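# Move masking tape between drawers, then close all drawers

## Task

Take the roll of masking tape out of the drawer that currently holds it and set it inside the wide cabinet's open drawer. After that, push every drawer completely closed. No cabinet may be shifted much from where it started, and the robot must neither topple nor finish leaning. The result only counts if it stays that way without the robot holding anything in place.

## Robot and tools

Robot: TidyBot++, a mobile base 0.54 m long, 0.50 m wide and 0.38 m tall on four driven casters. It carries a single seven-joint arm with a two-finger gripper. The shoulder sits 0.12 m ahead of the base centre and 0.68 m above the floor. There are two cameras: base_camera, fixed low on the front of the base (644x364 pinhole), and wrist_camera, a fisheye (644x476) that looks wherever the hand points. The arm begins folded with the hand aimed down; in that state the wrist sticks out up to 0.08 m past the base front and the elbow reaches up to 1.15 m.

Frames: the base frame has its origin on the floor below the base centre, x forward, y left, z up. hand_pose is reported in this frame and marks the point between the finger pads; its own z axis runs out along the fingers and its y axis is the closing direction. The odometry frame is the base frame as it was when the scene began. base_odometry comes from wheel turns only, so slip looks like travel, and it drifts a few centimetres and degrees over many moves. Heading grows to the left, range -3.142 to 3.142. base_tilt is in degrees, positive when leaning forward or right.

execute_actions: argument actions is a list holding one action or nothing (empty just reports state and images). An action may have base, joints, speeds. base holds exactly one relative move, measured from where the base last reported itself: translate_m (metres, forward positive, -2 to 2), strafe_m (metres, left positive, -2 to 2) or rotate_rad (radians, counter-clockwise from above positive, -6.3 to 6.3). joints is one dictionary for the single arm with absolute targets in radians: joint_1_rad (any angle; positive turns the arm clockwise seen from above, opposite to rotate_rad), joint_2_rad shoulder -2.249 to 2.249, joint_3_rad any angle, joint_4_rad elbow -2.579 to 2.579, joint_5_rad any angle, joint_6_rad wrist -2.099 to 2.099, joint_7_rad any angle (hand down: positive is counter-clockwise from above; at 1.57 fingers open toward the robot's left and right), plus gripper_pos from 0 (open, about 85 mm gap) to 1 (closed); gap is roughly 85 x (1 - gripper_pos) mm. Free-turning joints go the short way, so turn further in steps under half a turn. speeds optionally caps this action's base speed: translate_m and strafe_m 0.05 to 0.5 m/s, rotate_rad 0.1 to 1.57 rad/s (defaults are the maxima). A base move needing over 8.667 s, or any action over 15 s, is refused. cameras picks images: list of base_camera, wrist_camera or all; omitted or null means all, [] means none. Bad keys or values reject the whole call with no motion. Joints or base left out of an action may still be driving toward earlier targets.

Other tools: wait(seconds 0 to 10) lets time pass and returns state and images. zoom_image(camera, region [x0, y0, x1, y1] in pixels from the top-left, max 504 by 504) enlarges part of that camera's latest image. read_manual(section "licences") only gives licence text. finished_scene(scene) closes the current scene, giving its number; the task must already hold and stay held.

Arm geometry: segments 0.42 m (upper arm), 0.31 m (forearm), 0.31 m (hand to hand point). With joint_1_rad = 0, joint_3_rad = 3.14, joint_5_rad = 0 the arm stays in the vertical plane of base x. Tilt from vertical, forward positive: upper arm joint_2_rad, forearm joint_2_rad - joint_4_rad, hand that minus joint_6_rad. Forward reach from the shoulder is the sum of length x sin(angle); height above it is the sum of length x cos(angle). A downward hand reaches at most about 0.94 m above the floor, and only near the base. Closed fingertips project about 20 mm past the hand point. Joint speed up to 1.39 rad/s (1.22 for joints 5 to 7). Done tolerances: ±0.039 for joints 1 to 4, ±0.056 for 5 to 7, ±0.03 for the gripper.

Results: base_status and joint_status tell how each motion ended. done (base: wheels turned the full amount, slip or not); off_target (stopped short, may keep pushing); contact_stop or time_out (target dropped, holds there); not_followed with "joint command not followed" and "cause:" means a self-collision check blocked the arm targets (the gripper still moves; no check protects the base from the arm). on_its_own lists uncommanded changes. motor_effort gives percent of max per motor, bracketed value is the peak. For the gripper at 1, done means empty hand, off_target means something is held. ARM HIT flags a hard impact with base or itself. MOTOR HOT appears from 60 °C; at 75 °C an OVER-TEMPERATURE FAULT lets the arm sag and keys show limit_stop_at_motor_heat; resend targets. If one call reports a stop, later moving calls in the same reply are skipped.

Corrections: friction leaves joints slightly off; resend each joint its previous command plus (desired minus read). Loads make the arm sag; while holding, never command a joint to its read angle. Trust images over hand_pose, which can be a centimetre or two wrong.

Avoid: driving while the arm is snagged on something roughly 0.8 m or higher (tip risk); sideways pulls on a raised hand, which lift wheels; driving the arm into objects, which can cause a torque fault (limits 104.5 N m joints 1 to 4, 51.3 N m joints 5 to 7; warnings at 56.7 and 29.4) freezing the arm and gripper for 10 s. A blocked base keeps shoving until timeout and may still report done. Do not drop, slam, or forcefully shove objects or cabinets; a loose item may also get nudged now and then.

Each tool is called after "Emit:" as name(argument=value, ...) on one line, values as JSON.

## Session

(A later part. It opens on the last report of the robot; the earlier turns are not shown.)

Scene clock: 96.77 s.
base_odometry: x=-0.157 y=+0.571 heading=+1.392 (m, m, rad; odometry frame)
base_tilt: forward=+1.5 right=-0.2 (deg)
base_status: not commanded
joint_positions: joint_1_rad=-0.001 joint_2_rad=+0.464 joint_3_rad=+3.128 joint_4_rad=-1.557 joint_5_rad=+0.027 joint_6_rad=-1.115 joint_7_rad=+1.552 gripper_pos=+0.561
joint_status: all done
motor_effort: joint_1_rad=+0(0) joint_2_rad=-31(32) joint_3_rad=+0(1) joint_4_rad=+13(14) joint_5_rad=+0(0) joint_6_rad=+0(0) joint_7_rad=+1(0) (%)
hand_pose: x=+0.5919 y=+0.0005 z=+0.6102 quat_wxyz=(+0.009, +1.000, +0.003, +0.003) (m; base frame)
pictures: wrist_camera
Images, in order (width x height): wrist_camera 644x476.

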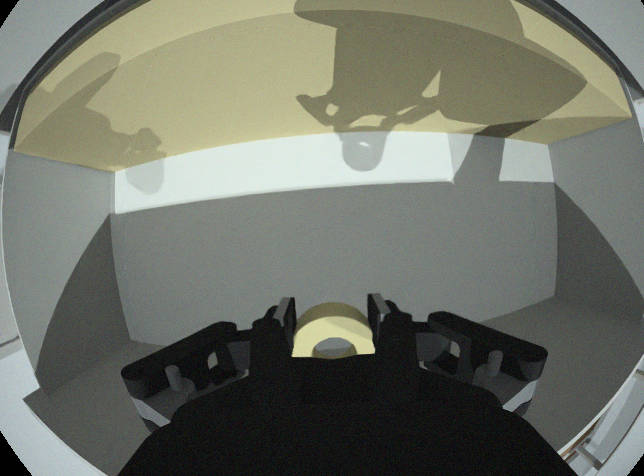

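Emit:
execute_actions(actions=[{"joints":{"joint_2_rad":0.65,"joint_4_rad":-1.65,"joint_6_rad":-0.84}}], cameras=[])

Emit:
execute_actions(actions=[{"joints":{"joint_2_rad":0.84,"joint_4_rad":-1.692,"joint_6_rad":-0.60}}], cameras=["wrist_camera"])

Scene clock: 100.97 s.
base_odometry: x=-0.157 y=+0.571 heading=+1.392 (m, m, rad; odometry frame)
base_tilt: forward=+1.5 right=-0.3 (deg)
base_status: not commanded
joint_positions: joint_1_rad=-0.001 joint_2_rad=+0.650 joint_3_rad=+3.128 joint_4_rad=-1.646 joint_5_rad=+0.027 joint_6_rad=-0.864 joint_7_rad=+1.552 gripper_pos=+0.561
joint_status: all done
motor_effort: joint_1_rad=+0(0) joint_2_rad=-33(36) joint_3_rad=-1(1) joint_4_rad=+11(13) joint_5_rad=-1(0) joint_6_rad=+0(0) joint_7_rad=+1(1) (%)
hand_pose: x=+0.6034 y=+0.0023 z=+0.4972 quat_wxyz=(+0.006, +1.000, +0.005, -0.009) (m; base frame)
pictures: none
No camera images: the call's "cameras" was empty. Leave "cameras" out to get every camera's image.

Scene clock: 102.53 s.
base_odometry: x=-0.157 y=+0.571 heading=+1.392 (m, m, rad; odometry frame)
base_tilt: forward=+1.5 right=-0.2 (deg)
base_status: not commanded
joint_positions: joint_1_rad=-0.001 joint_2_rad=+0.820 joint_3_rad=+3.128 joint_4_rad=-1.681 joint_5_rad=+0.027 joint_6_rad=-0.624 joint_7_rad=+1.552 gripper_pos=+0.561
joint_status: all done
motor_effort: joint_1_rad=+0(1) joint_2_rad=-32(38) joint_3_rad=-1(1) joint_4_rad=+7(11) joint_5_rad=-1(1) joint_6_rad=+0(4) joint_7_rad=+0(0) (%)
hand_pose: x=+0.6193 y=+0.0044 z=+0.4056 quat_wxyz=(+0.003, +1.000, +0.006, +0.008) (m; base frame)
pictures: wrist_camera
Images, in order (width x height): wrist_camera 644x476.

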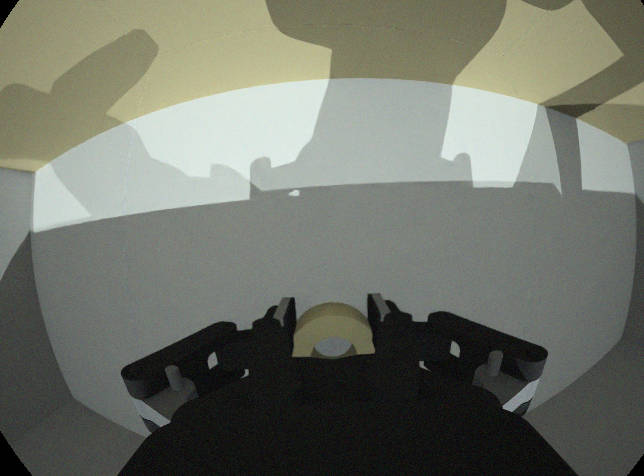

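Emit:
execute_actions(actions=[{"joints":{"joint_2_rad":0.90,"joint_6_rad":-0.55}}], cameras=["wrist_camera"])

Scene clock: 104.50 s.
base_odometry: x=-0.157 y=+0.571 heading=+1.392 (m, m, rad; odometry frame)
base_tilt: forward=+1.5 right=-0.3 (deg)
base_status: not commanded
joint_positions: joint_1_rad=-0.001 joint_2_rad=+0.821 joint_3_rad=+3.128 joint_4_rad=-1.683 joint_5_rad=+0.027 joint_6_rad=-0.620 joint_7_rad=+1.552 gripper_pos=+0.561
joint_status: joint_2_rad off_target (ended at +0.821, target +0.900); joint_6_rad off_target (ended at -0.620, target -0.550)
motor_effort: joint_1_rad=+0(1) joint_2_rad=-22(33) joint_3_rad=-1(1) joint_4_rad=+8(9) joint_5_rad=-1(1) joint_6_rad=+6(7) joint_7_rad=+0(0) (%)
hand_pose: x=+0.6196 y=+0.0044 z=+0.4050 quat_wxyz=(+0.003, +1.000, +0.006, +0.009) (m; base frame)
pictures: wrist_camera
Images, in order (width x height): wrist_camera 644x476.

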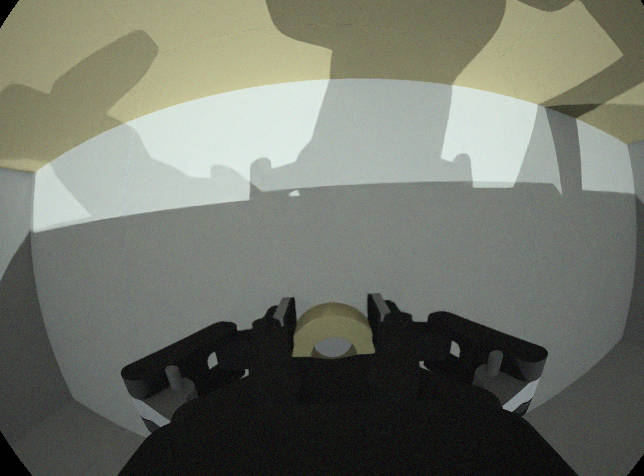

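On the floor. Release.

Emit:
execute_actions(actions=[{"joints":{"joint_2_rad":0.82,"joint_6_rad":-0.62,"gripper_pos":0.2}}], cameras=[])

Emit:
execute_actions(actions=[{"joints":{"joint_2_rad":0.482,"joint_4_rad":-1.566,"joint_6_rad":-1.09}}], cameras=["wrist_camera"])

Emit:
execute_actions(actions=[{"joints":{"joint_2_rad":0.4,"joint_4_rad":-1.0,"joint_6_rad":-1.74,"gripper_pos":1}}], cameras=[])

Emit:
execute_actions(actions=[{"base":{"translate_m":-0.3},"joints":{"joint_7_rad":0}}], cameras=[])

Emit:
execute_actions(actions=[{"joints":{"joint_7_rad":-1.57,"joint_2_rad":0.5,"joint_4_rad":-1.82,"joint_6_rad":-0.82}}], cameras=[])

Emit:
execute_actions(actions=[{"base":{"translate_m":0.35},"speeds":{"translate_m":0.1}}])

Scene clock: 109.37 s.
base_odometry: x=-0.157 y=+0.571 heading=+1.392 (m, m, rad; odometry frame)
base_tilt: forward=+1.5 right=-0.2 (deg)
base_status: not commanded
joint_positions: joint_1_rad=-0.001 joint_2_rad=+0.821 joint_3_rad=+3.128 joint_4_rad=-1.683 joint_5_rad=+0.027 joint_6_rad=-0.620 joint_7_rad=+1.552 gripper_pos=+0.200
joint_status: all done
motor_effort: joint_1_rad=-1(1) joint_2_rad=-36(37) joint_3_rad=-1(1) joint_4_rad=+8(9) joint_5_rad=+0(1) joint_6_rad=+0(7) joint_7_rad=+1(0) (%)
hand_pose: x=+0.6191 y=+0.0044 z=+0.4046 quat_wxyz=(+0.003, +1.000, +0.006, +0.009) (m; base frame)
pictures: none
No camera images: the call's "cameras" was empty. Leave "cameras" out to get every camera's image.

Scene clock: 110.83 s.
base_odometry: x=-0.157 y=+0.571 heading=+1.392 (m, m, rad; odometry frame)
base_tilt: forward=+1.5 right=-0.2 (deg)
base_status: not commanded
joint_positions: joint_1_rad=-0.001 joint_2_rad=+0.486 joint_3_rad=+3.128 joint_4_rad=-1.573 joint_5_rad=+0.027 joint_6_rad=-1.067 joint_7_rad=+1.552 gripper_pos=+0.200
joint_status: all done
motor_effort: joint_1_rad=+0(0) joint_2_rad=-31(36) joint_3_rad=+0(1) joint_4_rad=+13(14) joint_5_rad=+0(0) joint_6_rad=+1(1) joint_7_rad=+0(1) (%)
hand_pose: x=+0.5978 y=+0.0008 z=+0.5952 quat_wxyz=(+0.008, +1.000, +0.003, +0.008) (m; base frame)
pictures: wrist_camera
Images, in order (width x height): wrist_camera 644x476.

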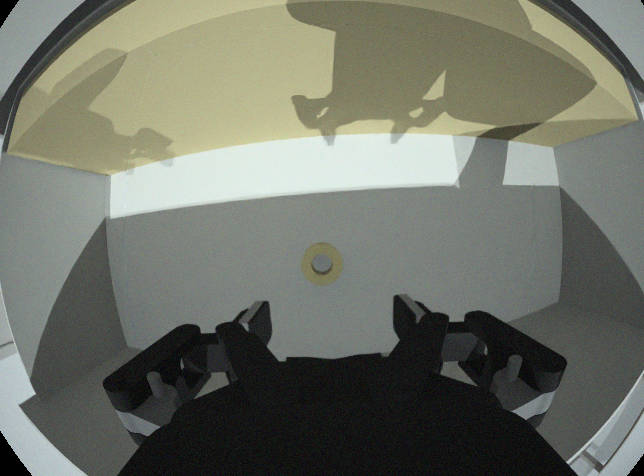

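Scene clock: 112.63 s.
base_odometry: x=-0.157 y=+0.571 heading=+1.392 (m, m, rad; odometry frame)
base_tilt: forward=+1.5 right=-0.2 (deg)
base_status: not commanded
joint_positions: joint_1_rad=-0.001 joint_2_rad=+0.417 joint_3_rad=+3.128 joint_4_rad=-1.009 joint_5_rad=+0.027 joint_6_rad=-1.716 joint_7_rad=+1.552 gripper_pos=+0.999
joint_status: all done
motor_effort: joint_1_rad=+0(0) joint_2_rad=-31(33) joint_3_rad=+0(1) joint_4_rad=+15(15) joint_5_rad=+0(1) joint_6_rad=+0(1) joint_7_rad=+0(0) (%)
hand_pose: x=+0.6003 y=-0.0011 z=+0.8009 quat_wxyz=(+0.011, +1.000, -0.005, +0.000) (m; base frame)
pictures: none
No camera images: the call's "cameras" was empty. Leave "cameras" out to get every camera's image.

Scene clock: 114.67 s.
base_odometry: x=-0.210 y=+0.275 heading=+1.392 (m, m, rad; odometry frame)
base_tilt: forward=+1.5 right=-0.2 (deg)
base_status: done
joint_positions: joint_1_rad=+0.000 joint_2_rad=+0.403 joint_3_rad=+3.128 joint_4_rad=-1.007 joint_5_rad=+0.027 joint_6_rad=-1.718 joint_7_rad=+0.003 gripper_pos=+0.999
joint_status: all done
motor_effort: joint_1_rad=-1(4) joint_2_rad=-31(34) joint_3_rad=+0(3) joint_4_rad=+15(16) joint_5_rad=+0(0) joint_6_rad=+0(1) joint_7_rad=+0(0) (%)
hand_pose: x=+0.5983 y=-0.0013 z=+0.8082 quat_wxyz=(+0.003, +0.711, -0.703, +0.012) (m; base frame)
pictures: none
No camera images: the call's "cameras" was empty. Leave "cameras" out to get every camera's image.

Scene clock: 116.87 s.
base_odometry: x=-0.210 y=+0.275 heading=+1.392 (m, m, rad; odometry frame)
base_tilt: forward=+1.5 right=-0.2 (deg)
base_status: not commanded
joint_positions: joint_1_rad=+0.000 joint_2_rad=+0.478 joint_3_rad=+3.128 joint_4_rad=-1.811 joint_5_rad=+0.027 joint_6_rad=-0.846 joint_7_rad=-1.550 gripper_pos=+0.999
joint_status: all done
motor_effort: joint_1_rad=+0(1) joint_2_rad=-28(30) joint_3_rad=-1(0) joint_4_rad=+11(14) joint_5_rad=-1(0) joint_6_rad=+0(1) joint_7_rad=+1(1) (%)
hand_pose: x=+0.5515 y=+0.0015 z=+0.5375 quat_wxyz=(-0.004, +0.026, -1.000, +0.007) (m; base frame)
pictures: none
No camera images: the call's "cameras" was empty. Leave "cameras" out to get every camera's image.

Scene clock: 120.97 s.
base_odometry: x=-0.148 y=+0.620 heading=+1.392 (m, m, rad; odometry frame)
base_tilt: forward=+1.5 right=-0.2 (deg)
base_status: done
joint_positions: joint_1_rad=-0.001 joint_2_rad=+0.484 joint_3_rad=+3.127 joint_4_rad=-1.825 joint_5_rad=+0.027 joint_6_rad=-0.847 joint_7_rad=-1.550 gripper_pos=+0.999
joint_status: not commanded
motor_effort: joint_1_rad=+0(1) joint_2_rad=-28(30) joint_3_rad=-1(2) joint_4_rad=+11(21) joint_5_rad=-1(2) joint_6_rad=+0(10) joint_7_rad=-1(1) (%)
hand_pose: x=+0.5424 y=+0.0020 z=+0.5313 quat_wxyz=(+0.008, +0.026, -1.000, +0.006) (m; base frame)
pictures: base_camera, wrist_camera
Images, in order (width x height): base_camera 644x364, wrist_camera 644x476.

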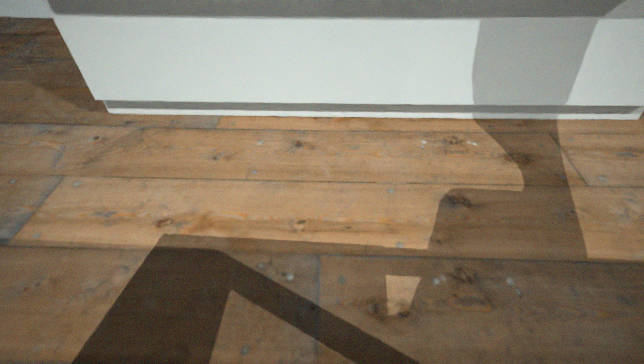

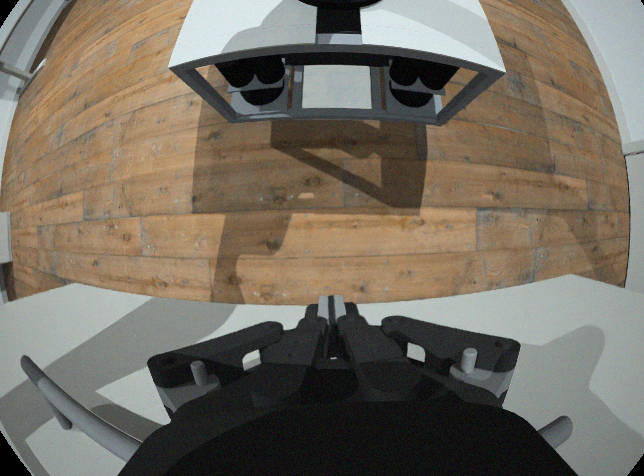

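Emit:
execute_actions(actions=[{"base":{"translate_m":0.06},"speeds":{"translate_m":0.05}}], cameras=["base_camera"])

Emit:
execute_actions(actions=[{"base":{"translate_m":0.025},"speeds":{"translate_m":0.05}}], cameras=["base_camera"])

Scene clock: 124.47 s.
base_odometry: x=-0.138 y=+0.679 heading=+1.393 (m, m, rad; odometry frame)
base_tilt: forward=+1.5 right=-0.2 (deg)
base_status: done
joint_positions: joint_1_rad=-0.001 joint_2_rad=+0.485 joint_3_rad=+3.126 joint_4_rad=-1.833 joint_5_rad=+0.027 joint_6_rad=-0.848 joint_7_rad=-1.550 gripper_pos=+0.999
joint_status: not commanded
motor_effort: joint_1_rad=-1(2) joint_2_rad=-29(30) joint_3_rad=-1(2) joint_4_rad=+12(18) joint_5_rad=-1(1) joint_6_rad=+1(7) joint_7_rad=+0(2) (%)
hand_pose: x=+0.5383 y=+0.0022 z=+0.5294 quat_wxyz=(+0.012, +0.027, -1.000, +0.006) (m; base frame)
pictures: base_camera
Images, in order (width x height): base_camera 644x364.

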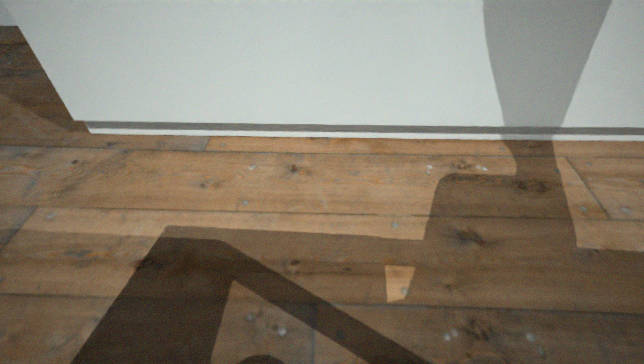

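Scene clock: 125.47 s.
base_odometry: x=-0.134 y=+0.704 heading=+1.393 (m, m, rad; odometry frame)
base_tilt: forward=+1.5 right=-0.2 (deg)
base_status: done
joint_positions: joint_1_rad=-0.001 joint_2_rad=+0.483 joint_3_rad=+3.126 joint_4_rad=-1.836 joint_5_rad=+0.027 joint_6_rad=-0.848 joint_7_rad=-1.550 gripper_pos=+0.999
joint_status: not commanded
motor_effort: joint_1_rad=+0(2) joint_2_rad=-28(30) joint_3_rad=-1(2) joint_4_rad=+12(17) joint_5_rad=-1(1) joint_6_rad=+1(7) joint_7_rad=+0(1) (%)
hand_pose: x=+0.5368 y=+0.0023 z=+0.5293 quat_wxyz=(+0.013, +0.027, -1.000, +0.006) (m; base frame)
pictures: base_camera
Images, in order (width x height): base_camera 644x364.

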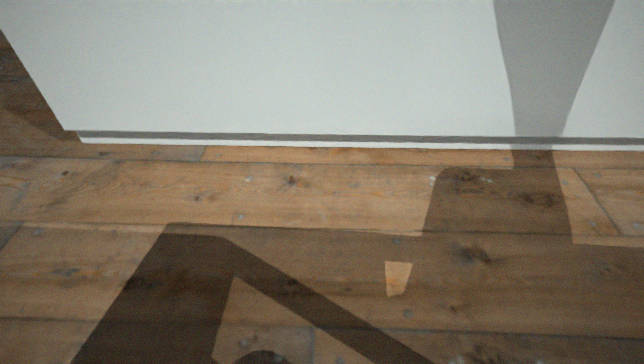

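Emit:
execute_actions(actions=[{"base":{"translate_m":0.03},"speeds":{"translate_m":0.05}}], cameras=["base_camera"])

Scene clock: 127.87 s.
base_odometry: x=-0.128 y=+0.733 heading=+1.393 (m, m, rad; odometry frame)
base_tilt: forward=+1.5 right=-0.2 (deg)
base_status: done
joint_positions: joint_1_rad=-0.001 joint_2_rad=+0.482 joint_3_rad=+3.126 joint_4_rad=-1.837 joint_5_rad=+0.027 joint_6_rad=-0.848 joint_7_rad=-1.550 gripper_pos=+0.999
joint_status: not commanded
motor_effort: joint_1_rad=+0(3) joint_2_rad=-29(31) joint_3_rad=+0(2) joint_4_rad=+12(18) joint_5_rad=+0(1) joint_6_rad=+1(7) joint_7_rad=+1(1) (%)
hand_pose: x=+0.5366 y=+0.0025 z=+0.5299 quat_wxyz=(+0.012, +0.027, -1.000, +0.006) (m; base frame)
pictures: base_camera
Images, in order (width x height): base_camera 644x364.

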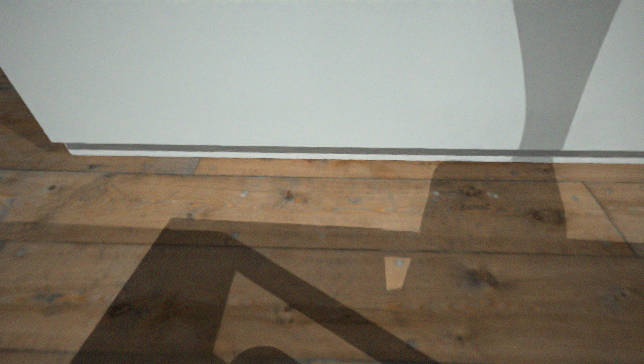

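Emit:
execute_actions(actions=[{"base":{"translate_m":0.03},"speeds":{"translate_m":0.05}}], cameras=["base_camera"])

Scene clock: 130.00 s.
base_odometry: x=-0.123 y=+0.763 heading=+1.393 (m, m, rad; odometry frame)
base_tilt: forward=+1.5 right=-0.2 (deg)
base_status: done
joint_positions: joint_1_rad=-0.001 joint_2_rad=+0.481 joint_3_rad=+3.126 joint_4_rad=-1.834 joint_5_rad=+0.027 joint_6_rad=-0.848 joint_7_rad=-1.550 gripper_pos=+0.999
joint_status: not commanded
motor_effort: joint_1_rad=-1(3) joint_2_rad=-29(29) joint_3_rad=+0(2) joint_4_rad=+13(18) joint_5_rad=+0(1) joint_6_rad=+2(7) joint_7_rad=+1(1) (%)
hand_pose: x=+0.5380 y=+0.0027 z=+0.5306 quat_wxyz=(+0.011, +0.027, -1.000, +0.006) (m; base frame)
pictures: base_camera
Images, in order (width x height): base_camera 644x364.

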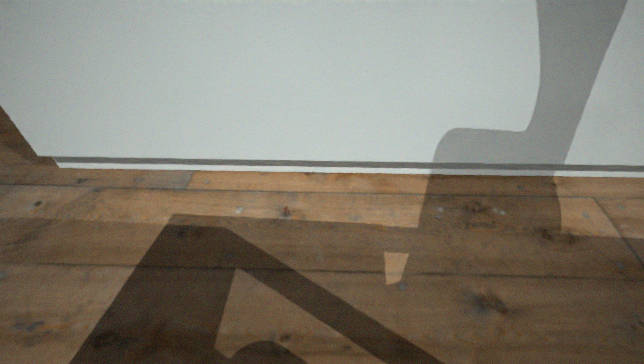

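Emit:
execute_actions(actions=[{"base":{"translate_m":-0.3},"joints":{"joint_7_rad":0}}], cameras=["wrist_camera"])

Emit:
execute_actions(actions=[{"joints":{"joint_7_rad":1.57,"joint_2_rad":0,"joint_4_rad":-1.5,"joint_6_rad":-1.2}}], cameras=["wrist_camera"])

Scene clock: 134.33 s.
base_odometry: x=-0.176 y=+0.467 heading=+1.393 (m, m, rad; odometry frame)
base_tilt: forward=+1.5 right=-0.2 (deg)
base_status: done
joint_positions: joint_1_rad=-0.001 joint_2_rad=+0.487 joint_3_rad=+3.126 joint_4_rad=-1.821 joint_5_rad=+0.027 joint_6_rad=-0.842 joint_7_rad=-0.003 gripper_pos=+0.999
joint_status: all done
motor_effort: joint_1_rad=-1(3) joint_2_rad=-28(32) joint_3_rad=+0(2) joint_4_rad=+11(13) joint_5_rad=-1(0) joint_6_rad=+0(2) joint_7_rad=+0(1) (%)
hand_pose: x=+0.5458 y=+0.0027 z=+0.5312 quat_wxyz=(+0.007, +0.718, -0.696, +0.002) (m; base frame)
pictures: wrist_camera
Images, in order (width x height): wrist_camera 644x476.

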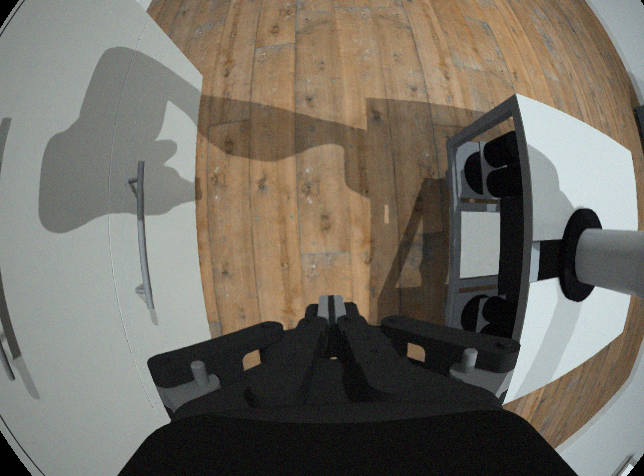

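Scene clock: 136.30 s.
base_odometry: x=-0.176 y=+0.467 heading=+1.393 (m, m, rad; odometry frame)
base_tilt: forward=+1.5 right=-0.2 (deg)
base_status: not commanded
joint_positions: joint_1_rad=-0.001 joint_2_rad=+0.006 joint_3_rad=+3.126 joint_4_rad=-1.506 joint_5_rad=+0.027 joint_6_rad=-1.174 joint_7_rad=+1.553 gripper_pos=+0.999
joint_status: all done
motor_effort: joint_1_rad=-1(0) joint_2_rad=-19(32) joint_3_rad=+0(1) joint_4_rad=+17(18) joint_5_rad=+0(0) joint_6_rad=+4(4) joint_7_rad=+0(0) (%)
hand_pose: x=+0.5722 y=+0.0013 z=+0.8416 quat_wxyz=(+0.009, +0.974, +0.002, +0.226) (m; base frame)
pictures: wrist_camera
Images, in order (width x height): wrist_camera 644x476.

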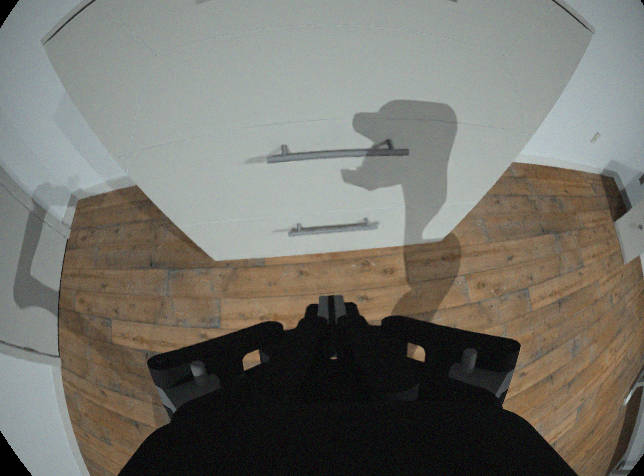

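Looks flush.

Emit:
zoom_image(camera="wrist_camera", region=[60, 90, 260, 270])

Emit:
zoom_image(camera="wrist_camera", region=[430, 90, 644, 270])

Region (60, 90, 260, 270) of wrist_camera's 644x476 image, scaled by 2.520; it fills the top 454 rows of this view, and the rest is white.

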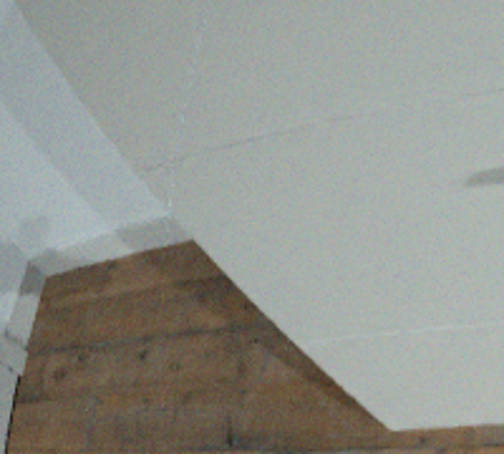

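Region (430, 90, 644, 270) of wrist_camera's 644x476 image, scaled by 2.355; it fills the top 424 rows of this view, and the rest is white.

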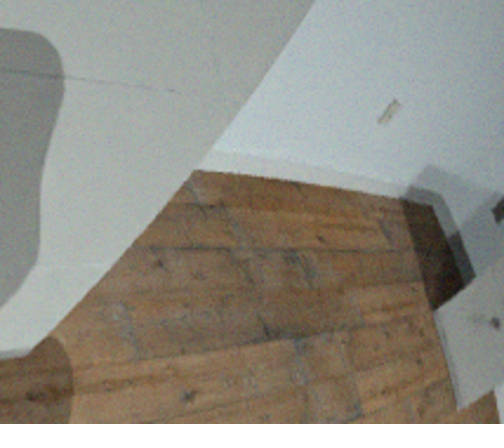

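Emit:
finished_scene(scene=1)

The scene is finished: the task was done.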